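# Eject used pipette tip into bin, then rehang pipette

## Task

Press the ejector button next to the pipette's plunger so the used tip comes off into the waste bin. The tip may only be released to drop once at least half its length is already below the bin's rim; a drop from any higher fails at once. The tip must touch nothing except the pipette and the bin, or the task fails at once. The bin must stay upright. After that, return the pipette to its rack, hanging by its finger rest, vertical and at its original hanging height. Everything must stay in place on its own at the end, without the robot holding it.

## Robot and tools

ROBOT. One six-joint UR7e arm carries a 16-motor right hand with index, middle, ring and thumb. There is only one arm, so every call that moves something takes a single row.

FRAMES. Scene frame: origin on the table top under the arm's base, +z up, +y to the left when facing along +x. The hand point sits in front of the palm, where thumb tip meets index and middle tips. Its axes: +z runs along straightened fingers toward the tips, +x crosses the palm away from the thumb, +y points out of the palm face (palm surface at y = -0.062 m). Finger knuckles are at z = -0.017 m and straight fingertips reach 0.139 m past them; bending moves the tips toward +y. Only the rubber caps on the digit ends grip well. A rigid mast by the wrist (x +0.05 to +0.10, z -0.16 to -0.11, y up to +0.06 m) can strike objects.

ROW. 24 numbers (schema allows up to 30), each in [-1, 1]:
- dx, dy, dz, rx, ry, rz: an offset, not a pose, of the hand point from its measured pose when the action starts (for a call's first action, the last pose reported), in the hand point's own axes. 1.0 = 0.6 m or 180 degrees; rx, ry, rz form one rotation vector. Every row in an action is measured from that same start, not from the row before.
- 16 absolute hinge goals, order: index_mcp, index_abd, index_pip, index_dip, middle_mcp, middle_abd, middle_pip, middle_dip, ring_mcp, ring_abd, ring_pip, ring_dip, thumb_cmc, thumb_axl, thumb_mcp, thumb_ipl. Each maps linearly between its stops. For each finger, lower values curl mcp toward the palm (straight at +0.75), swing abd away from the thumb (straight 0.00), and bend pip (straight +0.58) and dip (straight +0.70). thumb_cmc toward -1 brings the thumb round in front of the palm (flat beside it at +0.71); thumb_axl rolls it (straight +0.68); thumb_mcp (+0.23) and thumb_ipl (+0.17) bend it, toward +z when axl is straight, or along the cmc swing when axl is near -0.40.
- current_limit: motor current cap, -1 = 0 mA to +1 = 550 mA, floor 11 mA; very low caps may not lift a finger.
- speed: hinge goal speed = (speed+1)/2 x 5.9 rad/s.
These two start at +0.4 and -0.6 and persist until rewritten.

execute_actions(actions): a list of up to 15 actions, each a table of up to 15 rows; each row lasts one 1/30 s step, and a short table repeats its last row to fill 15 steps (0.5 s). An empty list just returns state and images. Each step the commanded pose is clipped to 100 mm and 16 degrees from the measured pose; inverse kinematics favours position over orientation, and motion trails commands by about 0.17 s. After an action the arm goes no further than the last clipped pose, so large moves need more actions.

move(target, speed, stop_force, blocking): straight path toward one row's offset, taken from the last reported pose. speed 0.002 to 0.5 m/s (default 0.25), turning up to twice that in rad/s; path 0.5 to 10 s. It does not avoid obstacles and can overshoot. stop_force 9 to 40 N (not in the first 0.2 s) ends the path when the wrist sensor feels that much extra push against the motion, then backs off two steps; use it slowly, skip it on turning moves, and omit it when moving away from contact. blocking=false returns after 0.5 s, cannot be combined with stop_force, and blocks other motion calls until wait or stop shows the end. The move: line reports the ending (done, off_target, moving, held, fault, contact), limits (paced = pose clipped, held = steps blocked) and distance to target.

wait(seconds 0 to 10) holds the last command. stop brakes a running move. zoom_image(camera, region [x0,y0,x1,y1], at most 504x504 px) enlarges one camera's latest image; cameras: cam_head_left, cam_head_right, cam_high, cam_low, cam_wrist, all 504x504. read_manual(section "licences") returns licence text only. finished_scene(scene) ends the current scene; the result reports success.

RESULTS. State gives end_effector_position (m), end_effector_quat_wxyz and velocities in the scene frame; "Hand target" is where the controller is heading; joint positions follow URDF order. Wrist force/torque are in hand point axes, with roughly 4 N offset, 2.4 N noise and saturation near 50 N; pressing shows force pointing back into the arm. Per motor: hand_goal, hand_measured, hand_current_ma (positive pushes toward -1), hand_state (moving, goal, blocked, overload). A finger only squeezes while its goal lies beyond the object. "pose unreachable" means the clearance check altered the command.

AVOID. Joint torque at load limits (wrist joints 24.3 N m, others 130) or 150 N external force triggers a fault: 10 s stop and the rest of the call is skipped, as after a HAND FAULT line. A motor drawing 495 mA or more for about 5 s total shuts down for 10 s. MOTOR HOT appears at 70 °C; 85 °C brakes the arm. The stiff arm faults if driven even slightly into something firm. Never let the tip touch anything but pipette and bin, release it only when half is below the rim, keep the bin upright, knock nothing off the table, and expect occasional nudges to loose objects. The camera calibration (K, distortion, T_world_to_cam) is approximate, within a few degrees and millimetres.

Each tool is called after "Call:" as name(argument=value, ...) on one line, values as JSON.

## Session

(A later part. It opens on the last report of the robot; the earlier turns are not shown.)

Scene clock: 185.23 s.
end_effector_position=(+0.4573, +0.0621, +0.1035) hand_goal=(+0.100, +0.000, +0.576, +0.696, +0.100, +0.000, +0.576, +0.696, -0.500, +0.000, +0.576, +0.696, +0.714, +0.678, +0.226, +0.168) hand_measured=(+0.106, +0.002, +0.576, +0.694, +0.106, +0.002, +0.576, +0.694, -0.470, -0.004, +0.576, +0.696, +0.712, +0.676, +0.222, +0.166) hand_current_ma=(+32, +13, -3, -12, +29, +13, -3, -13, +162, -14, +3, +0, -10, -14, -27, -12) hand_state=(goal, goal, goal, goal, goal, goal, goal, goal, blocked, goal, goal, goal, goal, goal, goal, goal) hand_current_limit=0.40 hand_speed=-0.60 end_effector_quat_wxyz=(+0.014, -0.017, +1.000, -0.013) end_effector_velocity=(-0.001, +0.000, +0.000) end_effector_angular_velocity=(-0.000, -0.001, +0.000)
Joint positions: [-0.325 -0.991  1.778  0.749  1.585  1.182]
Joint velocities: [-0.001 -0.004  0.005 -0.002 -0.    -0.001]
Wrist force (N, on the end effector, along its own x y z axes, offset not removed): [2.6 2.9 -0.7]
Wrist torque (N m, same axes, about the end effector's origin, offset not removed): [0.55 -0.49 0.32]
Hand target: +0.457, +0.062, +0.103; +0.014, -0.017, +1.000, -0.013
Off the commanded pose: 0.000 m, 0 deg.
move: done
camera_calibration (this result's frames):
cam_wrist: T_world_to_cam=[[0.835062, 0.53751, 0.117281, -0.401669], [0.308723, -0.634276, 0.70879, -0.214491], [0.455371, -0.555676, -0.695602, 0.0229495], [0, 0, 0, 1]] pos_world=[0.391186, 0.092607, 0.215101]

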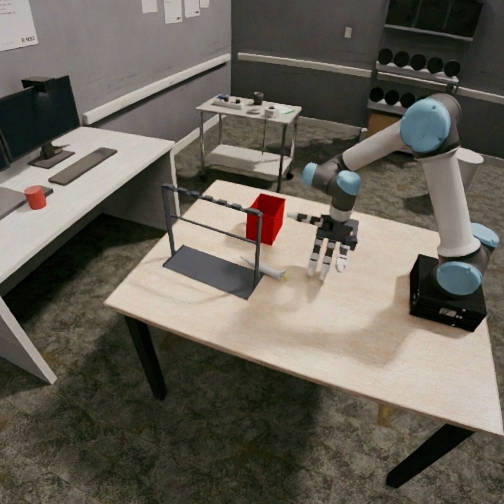

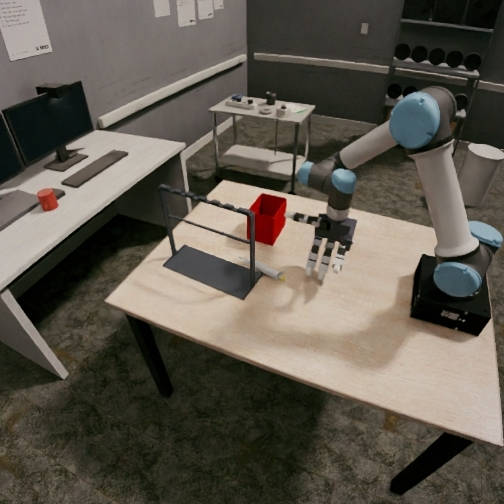

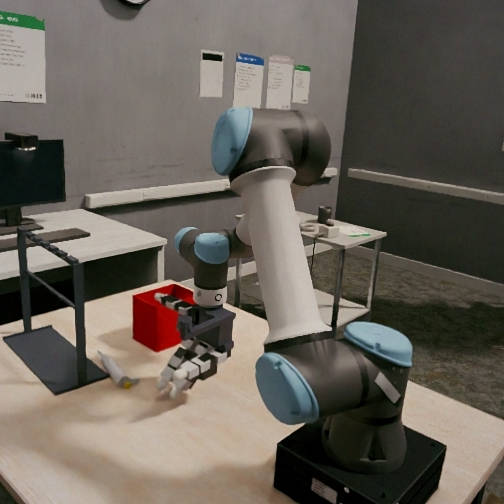

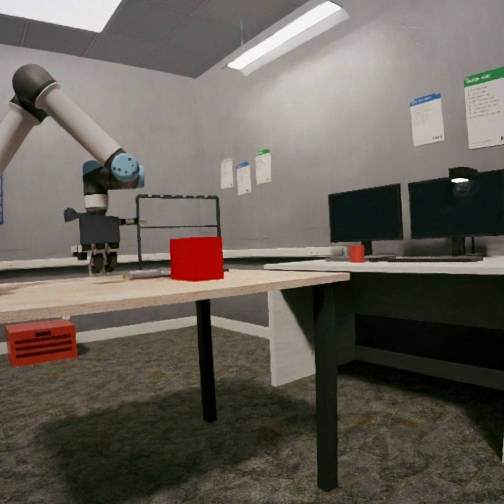

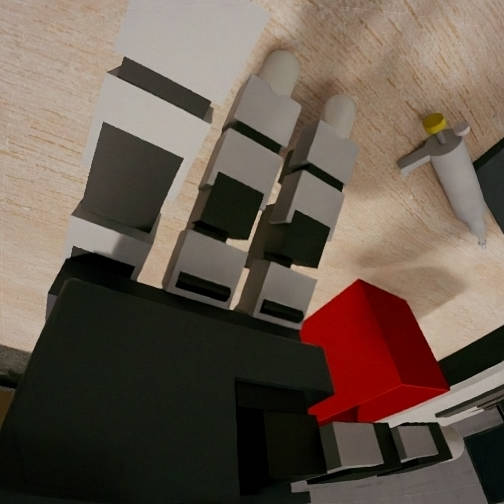

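Call:
move(target=[-0.285,-0.02,-0.04,0,0,0,0.1,0,0.576,0.696,0.1,0,0.576,0.696,-0.5,0,0.576,0.696,0.714,0.678,0.226,0.168,0.4,-0.6], speed=0.15)

Call:
move(target=[0,0,0.07,0,0,0,0.1,0,0.576,0.696,0.1,0,0.576,0.696,-0.5,0,0.576,0.696,0.714,0.678,0.226,0.168,0.4,-0.6], speed=0.03)

Call:
zoom_image(camera="cam_high", region=[60, 280, 200, 420])

Call:
zoom_image(camera="cam_head_left", region=[230, 200, 330, 300])

Scene clock: 189.43 s.
end_effector_position=(+0.6275, +0.0568, +0.1327) hand_goal=(+0.100, +0.000, +0.576, +0.696, +0.100, +0.000, +0.576, +0.696, -0.500, +0.000, +0.576, +0.696, +0.714, +0.678, +0.226, +0.168) hand_measured=(+0.106, +0.002, +0.576, +0.694, +0.106, +0.002, +0.576, +0.694, -0.470, -0.004, +0.576, +0.696, +0.712, +0.676, +0.222, +0.166) hand_current_ma=(+32, +11, -3, -12, +29, +11, -3, -13, +162, -14, +3, +0, -10, -14, -27, -12) hand_state=(goal, goal, goal, goal, goal, goal, goal, goal, blocked, goal, goal, goal, goal, goal, goal, goal) hand_current_limit=0.40 hand_speed=-0.60 end_effector_quat_wxyz=(+0.015, -0.017, +1.000, -0.013) end_effector_velocity=(+0.001, -0.001, -0.000) end_effector_angular_velocity=(+0.000, +0.001, -0.000)
Joint positions: [-0.231 -0.685  1.111  1.111  1.588  1.276]
Joint velocities: [-0.     0.004 -0.008  0.005  0.    -0.   ]
Wrist force (N, on the end effector, along its own x y z axes, offset not removed): [1.0 1.0 -0.7]
Wrist torque (N m, same axes, about the end effector's origin, offset not removed): [0.55 -0.24 -0.15]
Hand target: +0.628, +0.057, +0.133; +0.014, -0.017, +1.000, -0.013
Off the commanded pose: 0.000 m, 0 deg.
move: done
camera_calibration (this result's frames):
cam_wrist: T_world_to_cam=[[0.83507, 0.53749, 0.117311, -0.544441], [0.30865, -0.634245, 0.708851, -0.291088], [0.455404, -0.555732, -0.695535, -0.0372352], [0, 0, 0, 1]] pos_world=[0.561448, 0.0873177, 0.244309]

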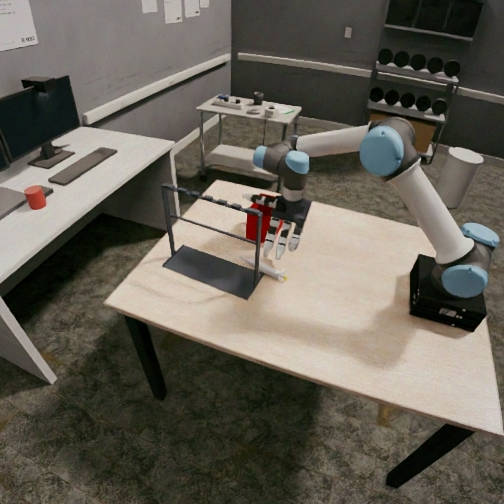

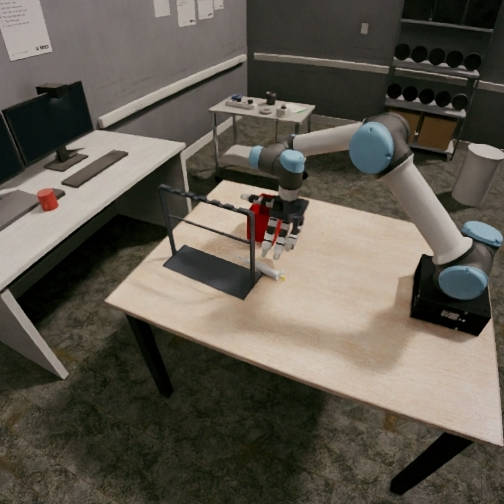

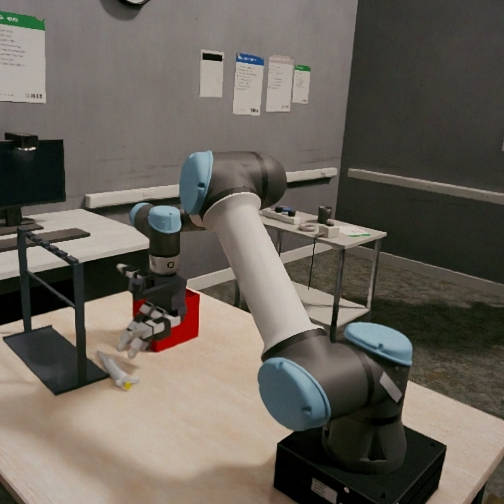

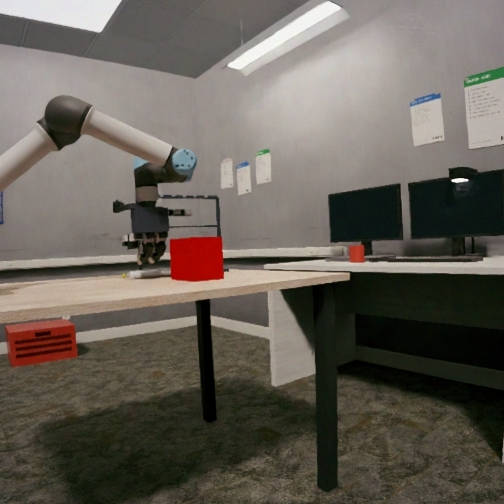

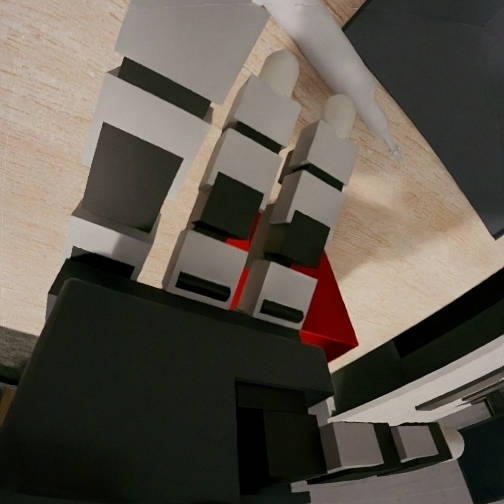

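Scene clock: 191.13 s.
end_effector_position=(+0.6288, +0.0556, +0.0908) hand_goal=(+0.100, +0.000, +0.576, +0.696, +0.100, +0.000, +0.576, +0.696, -0.500, +0.000, +0.576, +0.696, +0.714, +0.678, +0.226, +0.168) hand_measured=(+0.104, +0.002, +0.576, +0.694, +0.106, +0.002, +0.576, +0.694, -0.470, -0.004, +0.576, +0.696, +0.712, +0.676, +0.222, +0.166) hand_current_ma=(+26, +6, -4, -12, +30, +11, -3, -13, +162, -14, +3, +0, -10, -14, -27, -12) hand_state=(goal, goal, goal, goal, goal, goal, goal, goal, blocked, goal, goal, goal, goal, goal, goal, goal) hand_current_limit=0.40 hand_speed=-0.60 end_effector_quat_wxyz=(+0.015, -0.017, +1.000, -0.013) end_effector_velocity=(-0.000, -0.000, -0.002) end_effector_angular_velocity=(+0.000, +0.001, -0.000)
Joint positions: [-0.233 -0.633  1.129  1.041  1.588  1.274]
Joint velocities: [-0.001  0.002  0.    -0.002  0.    -0.   ]
Wrist force (N, on the end effector, along its own x y z axes, offset not removed): [4.6 2.6 -2.4]
Wrist torque (N m, same axes, about the end effector's origin, offset not removed): [0.89 -0.58 0.28]
Hand target: +0.629, +0.056, +0.091; +0.015, -0.017, +1.000, -0.013
Off the commanded pose: 0.000 m, 0 deg.
move: done
camera_calibration (this result's frames):
cam_wrist: T_world_to_cam=[[0.835074, 0.537494, 0.117271, -0.539973], [0.308659, -0.63421, 0.708878, -0.26254], [0.455392, -0.555768, -0.695514, -0.0675244], [0, 0, 0, 1]] pos_world=[0.562702, 0.0861984, 0.202468]

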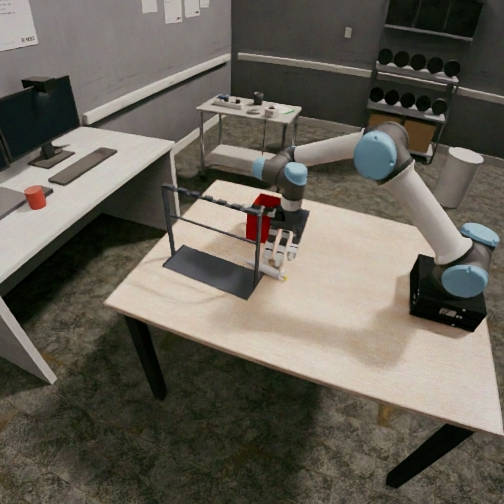

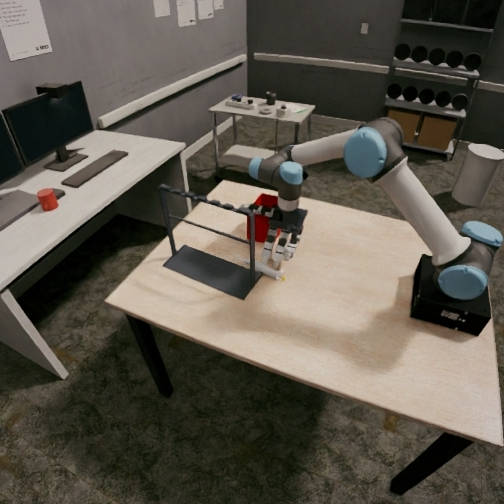

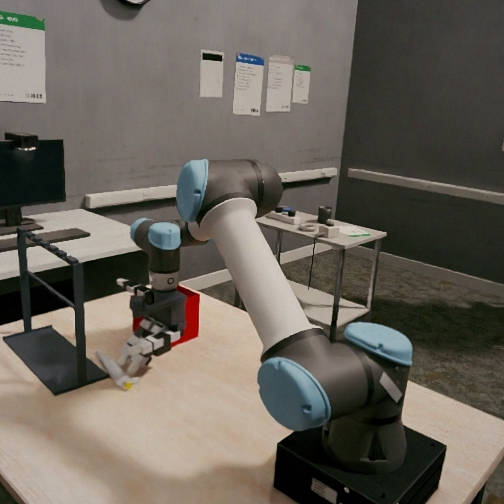

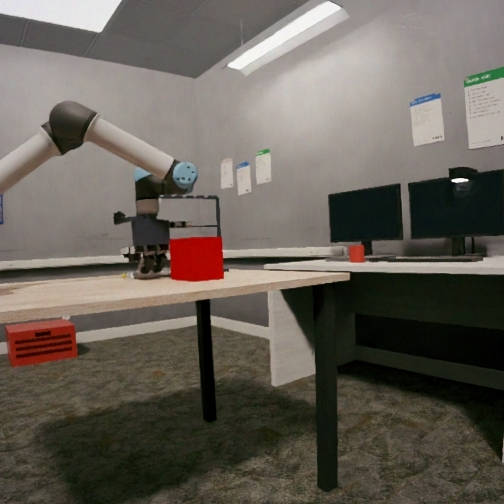

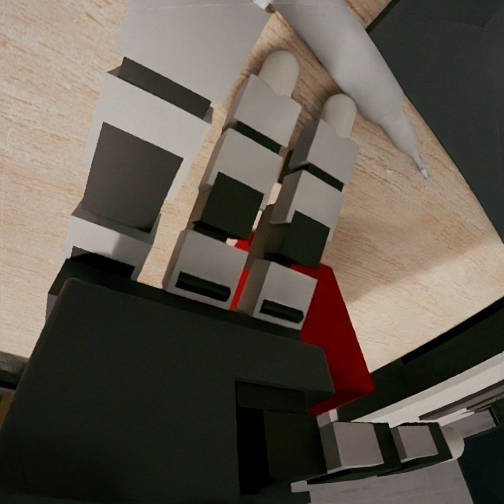

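Region (60, 280, 200, 420) of cam_high's 504x504 image, scaled by 3.600, with more detail than that image has.

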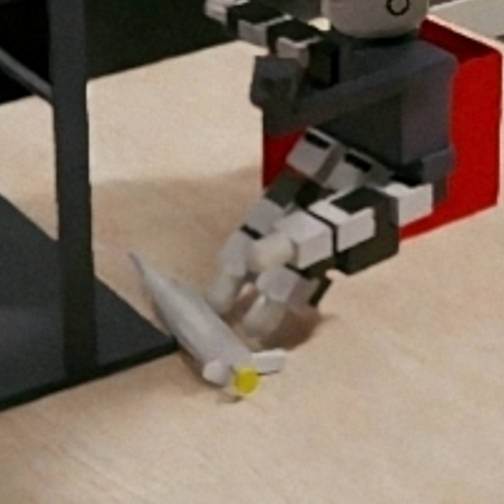

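Region (230, 200, 330, 300) of cam_head_left's 504x504 image, scaled by 5.040, with more detail than that image has.

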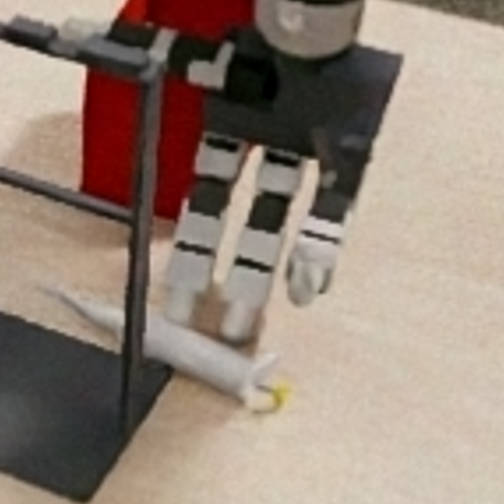

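Good. Drag along the pipette's axis (−X, slightly +Y).

Call:
move(target=[0.3,0.07,-0.007,0,0,0,0.1,0,0.576,0.696,0.1,0,0.576,0.696,-0.5,0,0.576,0.696,0.714,0.678,0.226,0.168,0.4,-0.6], speed=0.04)

Call:
zoom_image(camera="cam_head_left", region=[230, 200, 380, 330])

Scene clock: 198.70 s.
end_effector_position=(+0.4477, +0.0914, +0.0887) hand_goal=(+0.100, +0.000, +0.576, +0.696, +0.100, +0.000, +0.576, +0.696, -0.500, +0.000, +0.576, +0.696, +0.714, +0.678, +0.226, +0.168) hand_measured=(+0.108, +0.002, +0.576, +0.694, +0.106, +0.002, +0.576, +0.694, -0.470, -0.004, +0.576, +0.696, +0.712, +0.676, +0.222, +0.166) hand_current_ma=(+46, +12, +4, -8, +29, +13, -3, -13, +162, -14, +3, +0, -10, -14, -27, -12) hand_state=(goal, goal, goal, goal, goal, goal, goal, goal, blocked, goal, goal, goal, goal, goal, goal, goal) hand_current_limit=0.40 hand_speed=-0.60 end_effector_quat_wxyz=(+0.014, -0.017, +1.000, -0.013) end_effector_velocity=(-0.002, +0.001, -0.000) end_effector_angular_velocity=(+0.001, +0.001, -0.000)
Joint positions: [-0.264 -0.983  1.816  0.703  1.587  1.243]
Joint velocities: [-0.    -0.002  0.005 -0.002 -0.     0.   ]
Wrist force (N, on the end effector, along its own x y z axes, offset not removed): [-1.2 2.2 -2.6]
Wrist torque (N m, same axes, about the end effector's origin, offset not removed): [0.93 0.06 -0.31]
Hand target: +0.448, +0.091, +0.089; +0.015, -0.017, +1.000, -0.013
Off the commanded pose: 0.000 m, 0 deg.
move: done
camera_calibration (this result's frames):
cam_wrist: T_world_to_cam=[[0.835072, 0.537496, 0.117273, -0.407676], [0.30867, -0.634222, 0.708862, -0.182465], [0.455387, -0.555752, -0.69553, 0.0332999], [0, 0, 0, 1]] pos_world=[0.381596, 0.121907, 0.200313]

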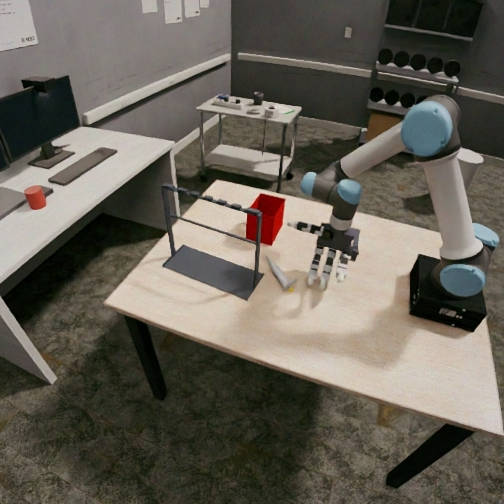

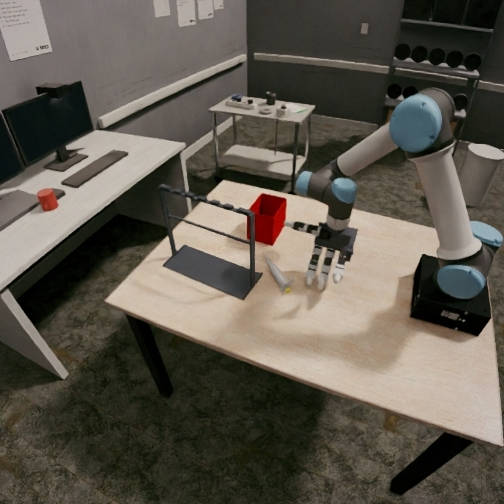

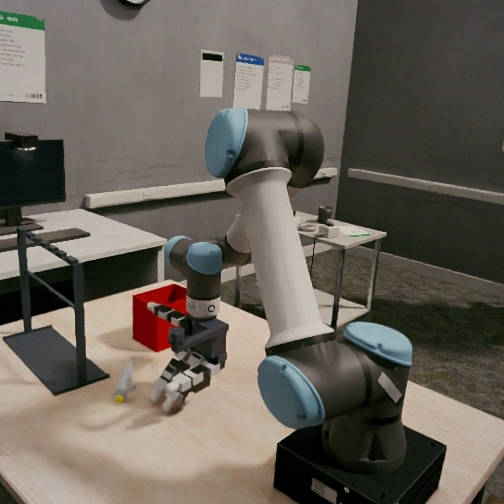

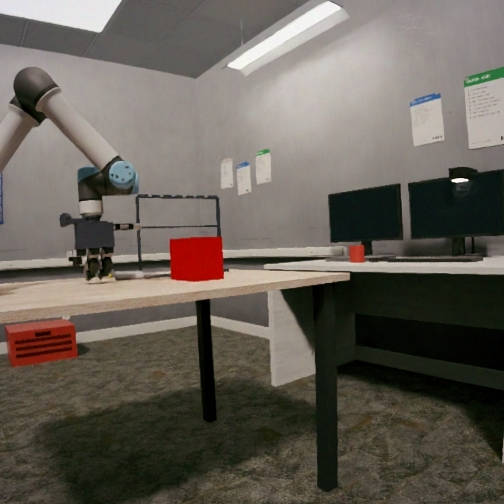

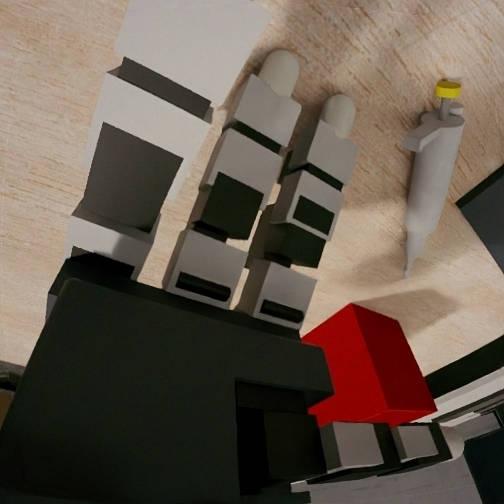

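Region (230, 200, 380, 330) of cam_head_left's 504x504 image, scaled by 3.360, with more detail than that image has; it fills the top 437 rows of this view, and the rest is white.

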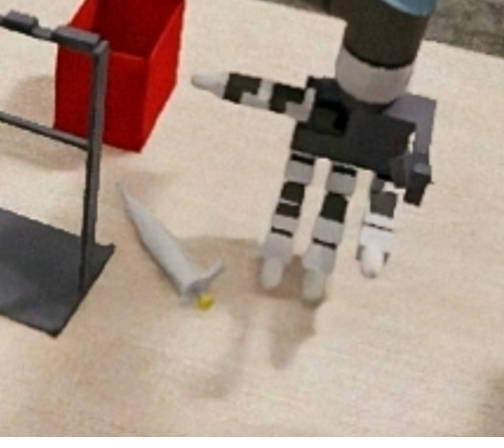

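Call:
move(target=[-0.197,0.0,-0.2,0,0,-0.756,0.754,0,0.576,0.696,0.754,0,0.576,0.696,0.754,0,0.576,0.696,0.714,0.678,0.226,0.168,0.4,-0.6], speed=0.2)

Call:
zoom_image(camera="cam_head_left", region=[230, 170, 380, 320])

Scene clock: 212.87 s.
end_effector_position=(+0.5617, +0.0989, +0.2120) hand_goal=(+0.754, +0.000, +0.576, +0.696, +0.754, +0.000, +0.576, +0.696, +0.754, +0.000, +0.576, +0.696, +0.714, +0.678, +0.226, +0.168) hand_measured=(+0.748, -0.002, +0.574, +0.694, +0.750, -0.002, +0.574, +0.692, +0.748, -0.004, +0.574, +0.694, +0.712, +0.676, +0.222, +0.166) hand_current_ma=(-29, -13, -16, -14, -27, -13, -16, -16, -27, -14, -16, -15, -10, -14, -27, -12) hand_state=(goal, goal, goal, goal, goal, goal, goal, goal, goal, goal, goal, goal, goal, goal, goal, goal) hand_current_limit=0.40 hand_speed=-0.60 end_effector_quat_wxyz=(+0.007, +0.933, -0.359, +0.019) end_effector_velocity=(+0.000, +0.000, +0.000) end_effector_angular_velocity=(-0.000, +0.002, +0.008)
Joint positions: [ 0.061 -0.62   0.778  1.385  1.598 -0.806]
Joint velocities: [ 0.001  0.001 -0.002  0.002  0.    -0.007]
Wrist force (N, on the end effector, along its own x y z axes, offset not removed): [2.7 -1.4 1.7]
Wrist torque (N m, same axes, about the end effector's origin, offset not removed): [-0.42 -0.51 -0.10]
Hand target: +0.562, +0.099, +0.212; +0.007, +0.933, -0.358, +0.018
Off the commanded pose: 0.001 m, 0 deg.
move: done
camera_calibration (this result's frames):
cam_wrist: T_world_to_cam=[[-0.977188, 0.199526, 0.0727509, 0.539447], [0.196111, 0.716285, 0.669683, -0.362302], [0.0815087, 0.668674, -0.739075, 0.16949], [0, 0, 0, 1]] pos_world=[0.584378, 0.0385449, 0.328648]

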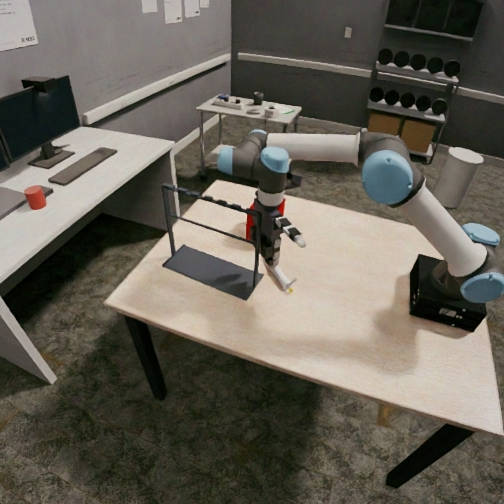

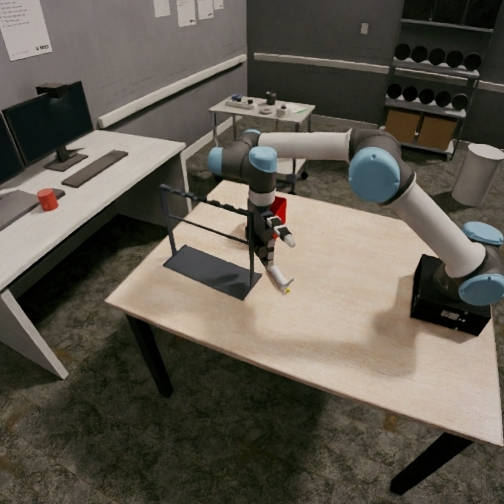

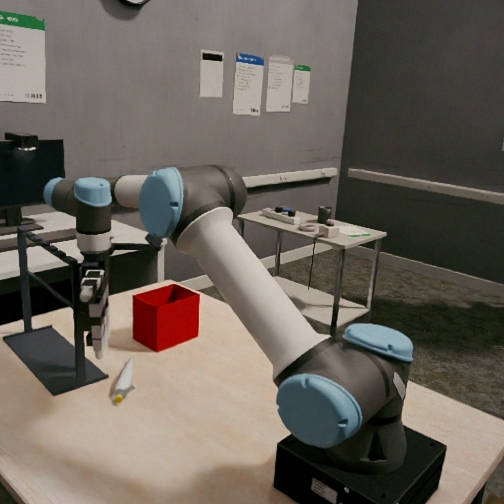

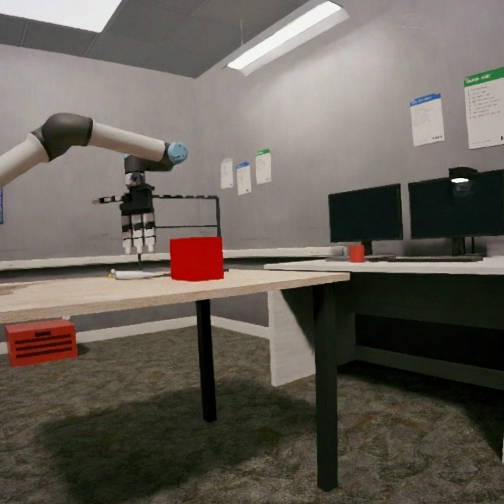

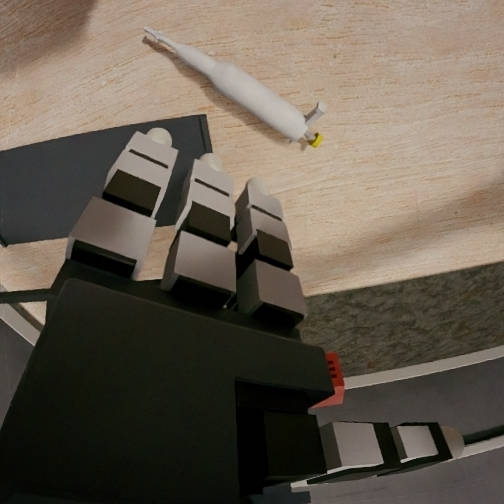

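Region (230, 170, 380, 320) of cam_head_left's 504x504 image, scaled by 3.360, with more detail than that image has.

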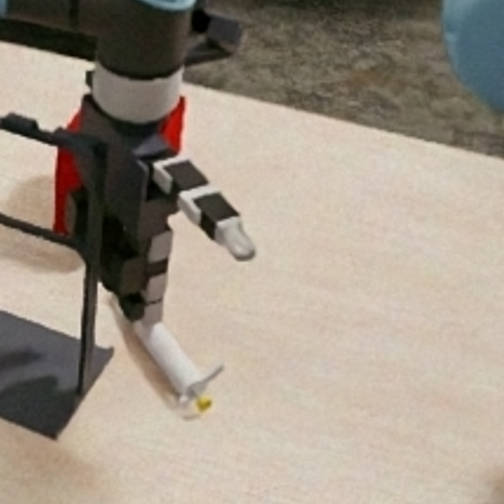

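Call:
move(target=[0,0.025,0.135,0,0,0,0.754,0,0.576,0.696,0.754,0,0.576,0.696,0.754,0,0.576,0.696,0.714,0.678,0.226,0.168,0.4,-0.6], speed=0.05, stop_force=10)

Call:
move(target=[0,0.42,0,0,0,0,0.754,0,0.576,0.696,0.754,0,0.576,0.696,0.754,0,0.576,0.696,0.714,0.678,0.226,0.168,0.4,-0.6], speed=0.05)

Call:
zoom_image(camera="cam_head_left", region=[230, 170, 400, 320])

Scene clock: 218.57 s.
end_effector_position=(+0.5542, +0.0856, +0.1311) hand_goal=(+0.754, +0.000, +0.576, +0.696, +0.754, +0.000, +0.576, +0.696, +0.754, +0.000, +0.576, +0.696, +0.714, +0.678, +0.226, +0.168) hand_measured=(+0.748, -0.002, +0.574, +0.694, +0.750, -0.002, +0.574, +0.692, +0.748, -0.004, +0.574, +0.694, +0.712, +0.676, +0.222, +0.166) hand_current_ma=(-29, -13, -16, -14, -25, -12, -16, -16, -27, -14, -16, -15, -10, -14, -27, -12) hand_state=(goal, goal, goal, goal, goal, goal, goal, goal, goal, goal, goal, goal, goal, goal, goal, goal) hand_current_limit=0.40 hand_speed=-0.60 end_effector_quat_wxyz=(+0.007, +0.933, -0.359, +0.019) end_effector_velocity=(-0.000, -0.000, -0.002) end_effector_angular_velocity=(+0.001, +0.001, +0.001)
Joint positions: [ 0.04  -0.589  0.933  1.199  1.597 -0.827]
Joint velocities: [-0.001  0.003  0.002 -0.003 -0.001 -0.001]
Wrist force (N, on the end effector, along its own x y z axes, offset not removed): [2.1 3.3 0.7]
Wrist torque (N m, same axes, about the end effector's origin, offset not removed): [0.35 -0.23 0.36]
Hand target: +0.554, +0.086, +0.131; +0.007, +0.933, -0.359, +0.019
Off the commanded pose: 0.000 m, 0 deg.
move: done
camera_calibration (this result's frames):
cam_wrist: T_world_to_cam=[[-0.977188, 0.199525, 0.0727547, 0.540599], [0.196112, 0.716275, 0.669694, -0.297148], [0.0815081, 0.668685, -0.739065, 0.119252], [0, 0, 0, 1]] pos_world=[0.576821, 0.0252348, 0.247802]

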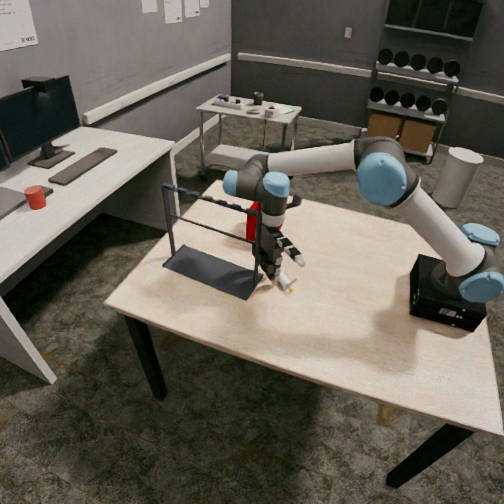

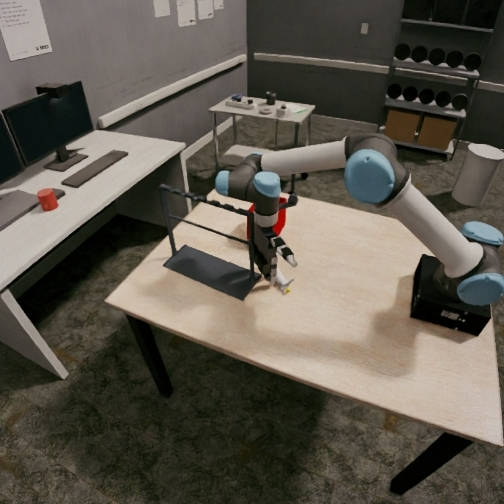

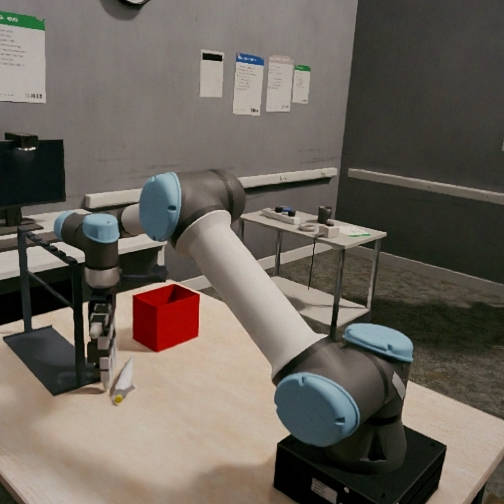

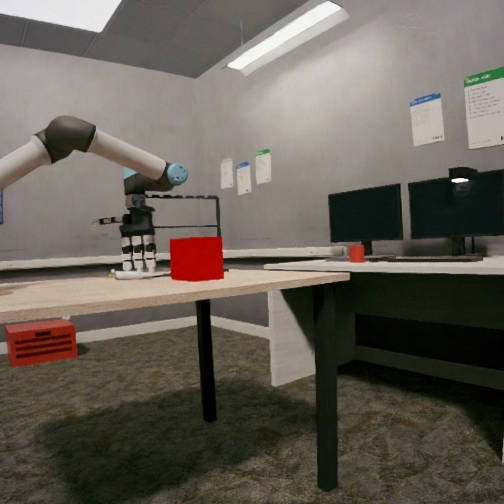

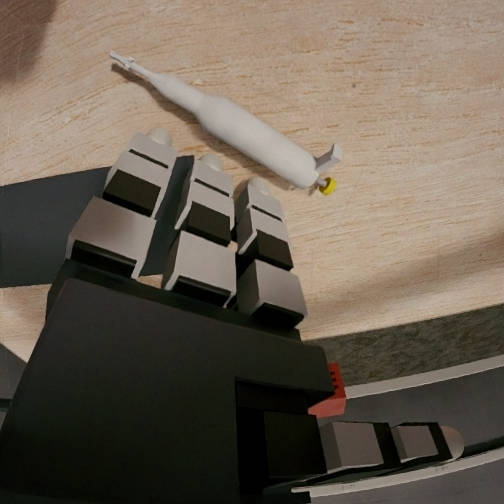

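Scene clock: 223.97 s.
end_effector_position=(+0.3859, -0.1018, +0.1311) hand_goal=(+0.754, +0.000, +0.576, +0.696, +0.754, +0.000, +0.576, +0.696, +0.754, +0.000, +0.576, +0.696, +0.714, +0.678, +0.226, +0.168) hand_measured=(+0.758, -0.002, +0.578, +0.696, +0.754, -0.002, +0.576, +0.694, +0.750, -0.004, +0.574, +0.694, +0.712, +0.676, +0.222, +0.166) hand_current_ma=(+20, -11, +6, -4, -3, -12, -5, -10, -26, -14, -16, -15, -10, -14, -27, -12) hand_state=(goal, goal, goal, goal, goal, goal, goal, goal, goal, goal, goal, goal, goal, goal, goal, goal) hand_current_limit=0.40 hand_speed=-0.60 end_effector_quat_wxyz=(+0.007, +0.933, -0.359, +0.019) end_effector_velocity=(-0.001, -0.001, +0.000) end_effector_angular_velocity=(-0.001, -0.001, +0.002)
Joint positions: [-0.372 -0.989  1.681  0.843  1.583 -1.239]
Joint velocities: [-0.002 -0.003  0.003 -0.001  0.    -0.004]
Wrist force (N, on the end effector, along its own x y z axes, offset not removed): [3.2 -1.9 1.1]
Wrist torque (N m, same axes, about the end effector's origin, offset not removed): [-0.27 -0.63 0.12]
Hand target: +0.386, -0.102, +0.131; +0.007, +0.933, -0.359, +0.019
Off the commanded pose: 0.001 m, 0 deg.
move: done
camera_calibration (this result's frames):
cam_wrist: T_world_to_cam=[[-0.977194, 0.199507, 0.072718, 0.413515], [0.196049, 0.716079, 0.669922, -0.129963], [0.0815824, 0.668901, -0.738862, 0.258229], [0, 0, 0, 1]] pos_world=[0.408497, -0.162165, 0.247791]

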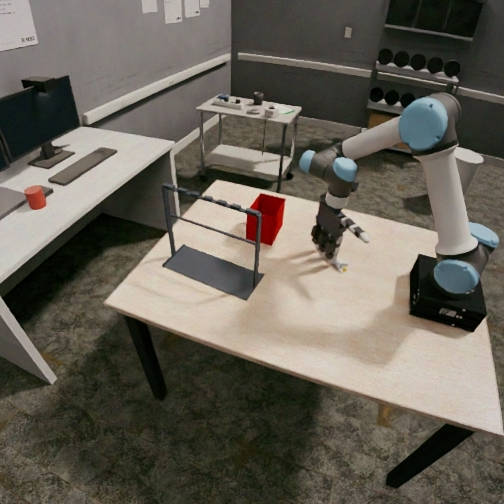

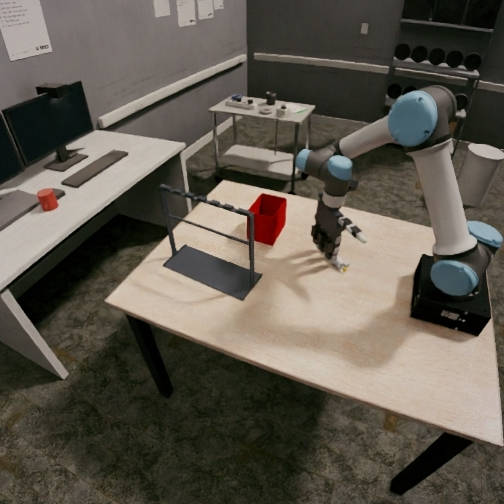

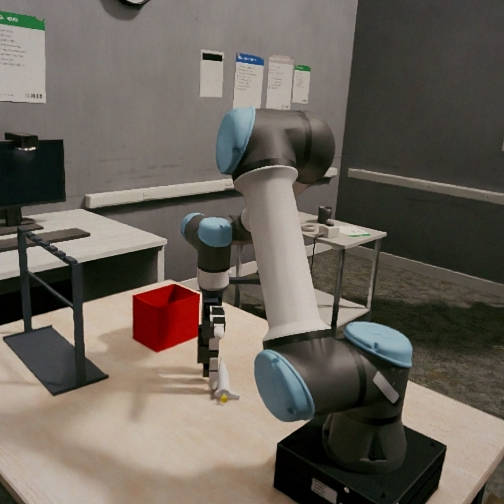

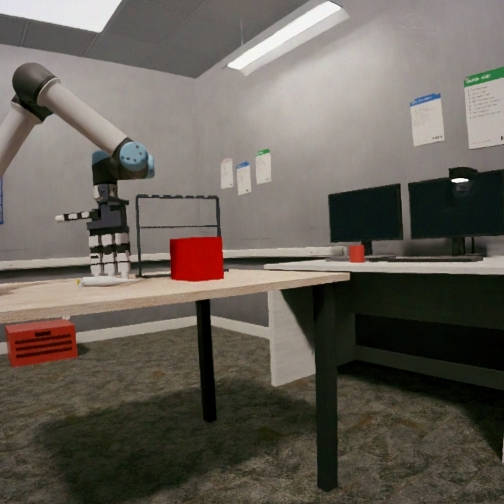

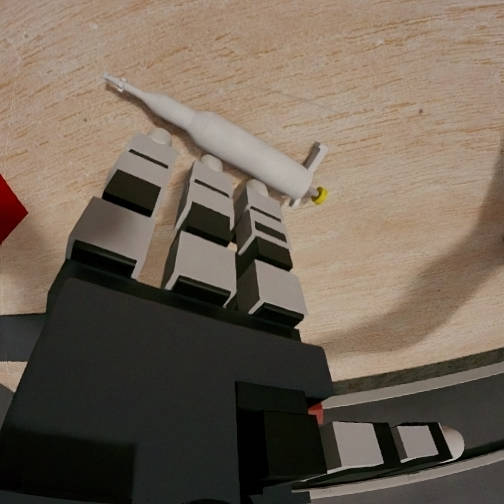

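Region (230, 170, 400, 320) of cam_head_left's 504x504 image, scaled by 2.965, with more detail than that image has; it fills the top 445 rows of this view, and the rest is white.

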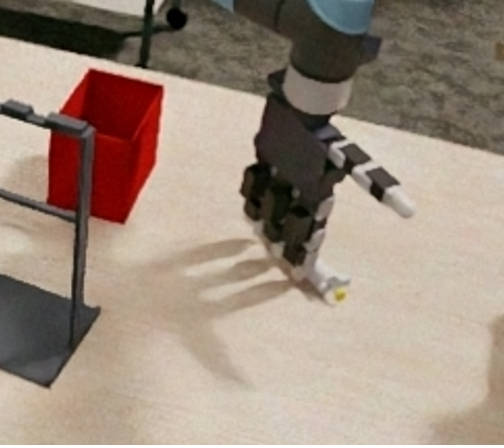

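Call:
move(target=[-0.017,-0.082,-0.04,0,0.354,0.354,0.754,0,0.576,0.696,0.754,0,0.576,0.696,0.754,0,0.576,0.696,0.714,0.678,0.226,0.168,0.4,-0.6], speed=0.15)

Call:
move(target=[0,0,0,0,0.354,0.354,0.48,0,-0.23,0.41,0.48,0,-0.23,0.41,-1,0,-0.15,0.696,-0.57,0.678,-0.1,-0.15,0.4,-0.6], speed=0.15)

Scene clock: 235.03 s.
end_effector_position=(+0.4107, -0.0578, +0.1546) hand_goal=(+0.754, +0.000, +0.576, +0.696, +0.754, +0.000, +0.576, +0.696, +0.754, +0.000, +0.576, +0.696, +0.714, +0.678, +0.226, +0.168) hand_measured=(+0.750, +0.000, +0.576, +0.696, +0.750, +0.000, +0.576, +0.694, +0.748, +0.002, +0.574, +0.694, +0.710, +0.676, +0.222, +0.166) hand_current_ma=(-26, +4, +5, -4, -24, +4, -5, -10, -27, +5, -16, -15, -22, -14, -27, -12) hand_state=(goal, goal, goal, goal, goal, goal, goal, goal, goal, goal, goal, goal, goal, goal, goal, goal) hand_current_limit=0.40 hand_speed=-0.60 end_effector_quat_wxyz=(-0.175, -0.471, +0.717, -0.484) end_effector_velocity=(+0.000, +0.001, -0.001) end_effector_angular_velocity=(-0.004, -0.003, -0.009)
Joint positions: [-0.001 -1.04   1.761  0.394  2.588  0.119]
Joint velocities: [ 0.003  0.007 -0.005  0.009  0.009  0.017]
Wrist force (N, on the end effector, along its own x y z axes, offset not removed): [2.2 0.4 -1.3]
Wrist torque (N m, same axes, about the end effector's origin, offset not removed): [0.02 -0.36 0.23]
Hand target: +0.411, -0.058, +0.155; -0.175, -0.470, +0.717, -0.484
Off the commanded pose: 0.000 m, 0 deg.
move: done
camera_calibration (this result's frames):
cam_wrist: T_world_to_cam=[[-0.0251422, 0.569305, -0.821742, 0.195936], [0.571643, 0.682538, 0.455375, -0.305104], [0.820117, -0.458294, -0.3426, -0.185574], [0, 0, 0, 1]] pos_world=[0.331529, 0.01165, 0.236368]

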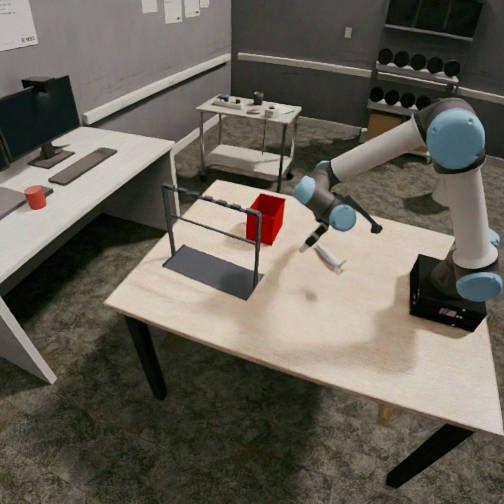

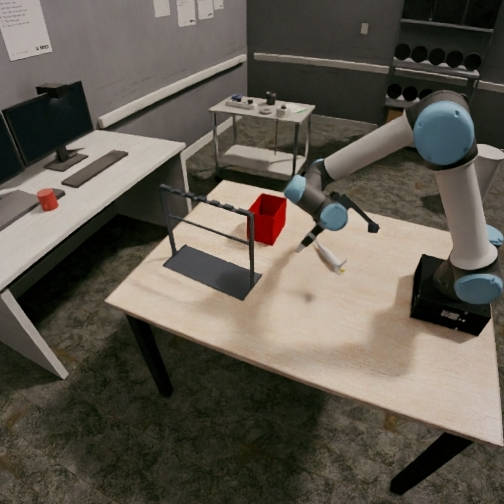

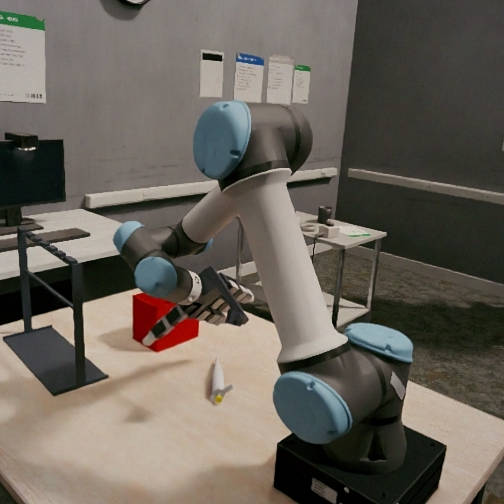

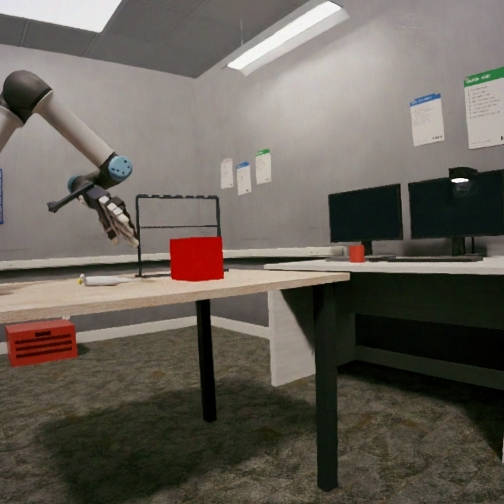

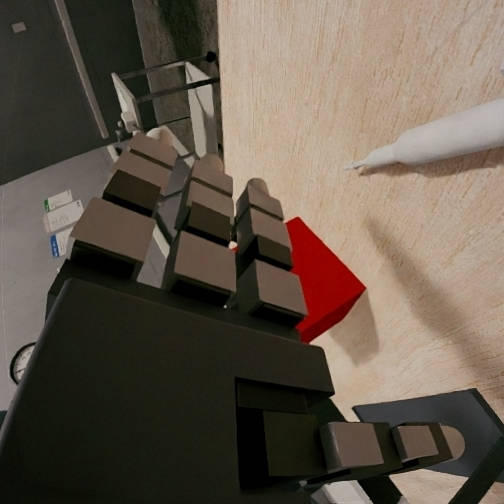

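Scene clock: 240.57 s.
end_effector_position=(+0.4108, -0.0583, +0.1545) hand_goal=(+0.480, +0.000, -0.230, +0.410, +0.480, +0.000, -0.230, +0.410, -1.000, +0.000, -0.150, +0.696, -0.570, +0.678, -0.100, -0.150) hand_measured=(+0.474, +0.002, -0.228, +0.412, +0.474, +0.002, -0.228, +0.414, -0.936, +0.026, -0.140, +0.700, -0.556, +0.678, -0.096, -0.148) hand_current_ma=(-32, +6, +13, +15, -29, +6, +13, +17, +346, +112, +60, +19, +70, +2, +24, +22) hand_state=(goal, goal, goal, goal, goal, goal, goal, goal, blocked, blocked, goal, goal, goal, goal, goal, goal) hand_current_limit=0.40 hand_speed=-0.60 end_effector_quat_wxyz=(-0.205, -0.241, +0.746, -0.586) end_effector_velocity=(+0.000, +0.000, +0.001) end_effector_angular_velocity=(-0.000, +0.000, +0.001)
Joint positions: [ 0.058 -0.798  1.665  0.917  2.905  1.141]
Joint velocities: [ 0.001 -0.001 -0.     0.     0.    -0.001]
Wrist force (N, on the end effector, along its own x y z axes, offset not removed): [1.6 -0.3 -1.3]
Wrist torque (N m, same axes, about the end effector's origin, offset not removed): [0.23 -0.14 0.22]
Hand target: +0.411, -0.058, +0.155; -0.205, -0.241, +0.746, -0.586
Off the commanded pose: 0.001 m, 61 deg; orientation clipped at the last step of the last action.
move: held; limits=paced,held; held on 108 of 166 steps, including the last
pose unreachable: on one or more control steps of this call, first in action 0 (counted from 0), an arm could not follow its commanded pose, so it was not sent that pose on those steps. On the call's last step it was still not sent that pose. It may still have moved: this result reports where it is.
cause: the commanded pose would bring two parts of the arm too close to each other (joints 4 (wrist 1) to 6 (wrist 3) lie between them).
camera_calibration (this result's frames):
cam_wrist: T_world_to_cam=[[0.382709, 0.305172, -0.872012, 0.0209662], [0.659145, 0.571171, 0.489174, -0.35247], [0.64735, -0.761993, 0.0174399, -0.188324], [0, 0, 0, 1]] pos_world=[0.346217, 0.0514203, 0.193986]

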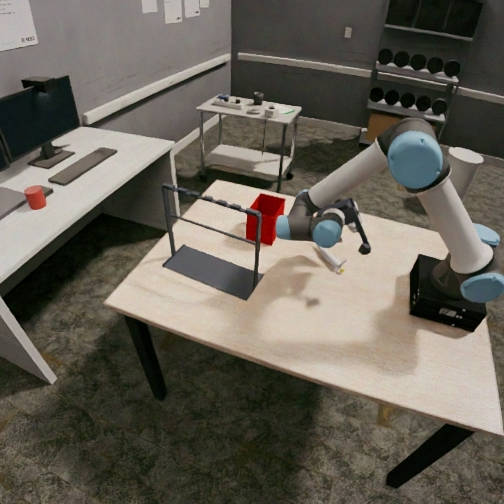

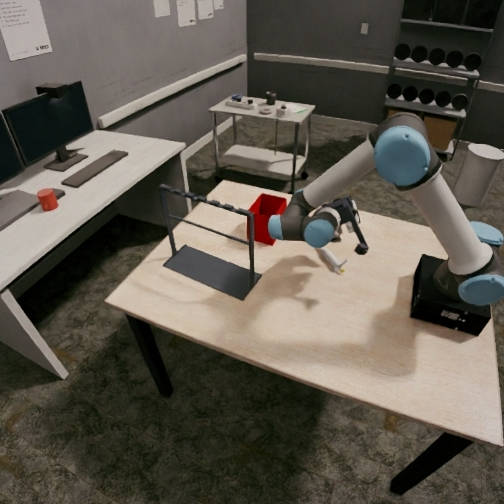

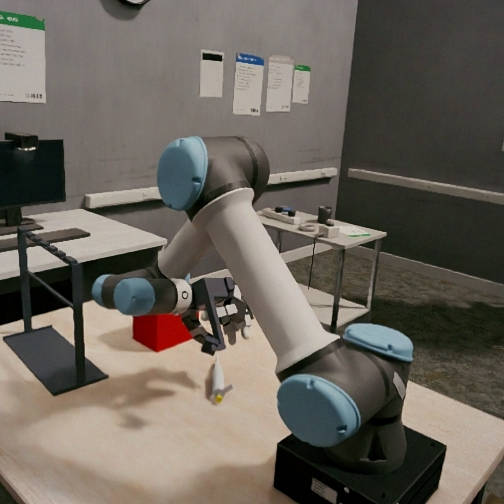

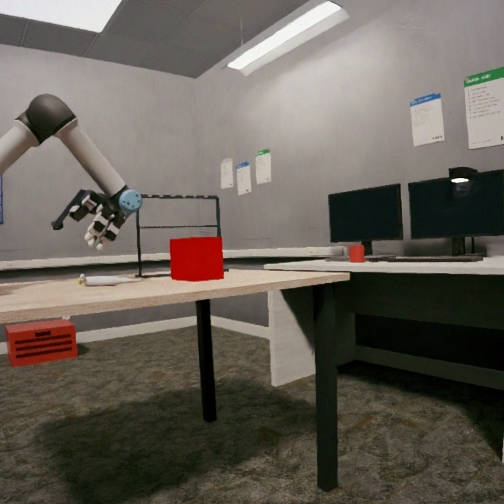

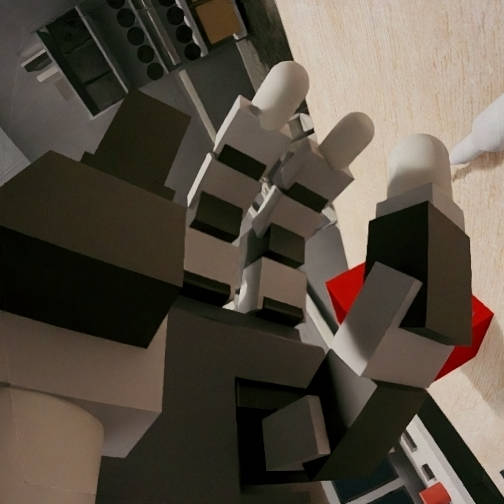

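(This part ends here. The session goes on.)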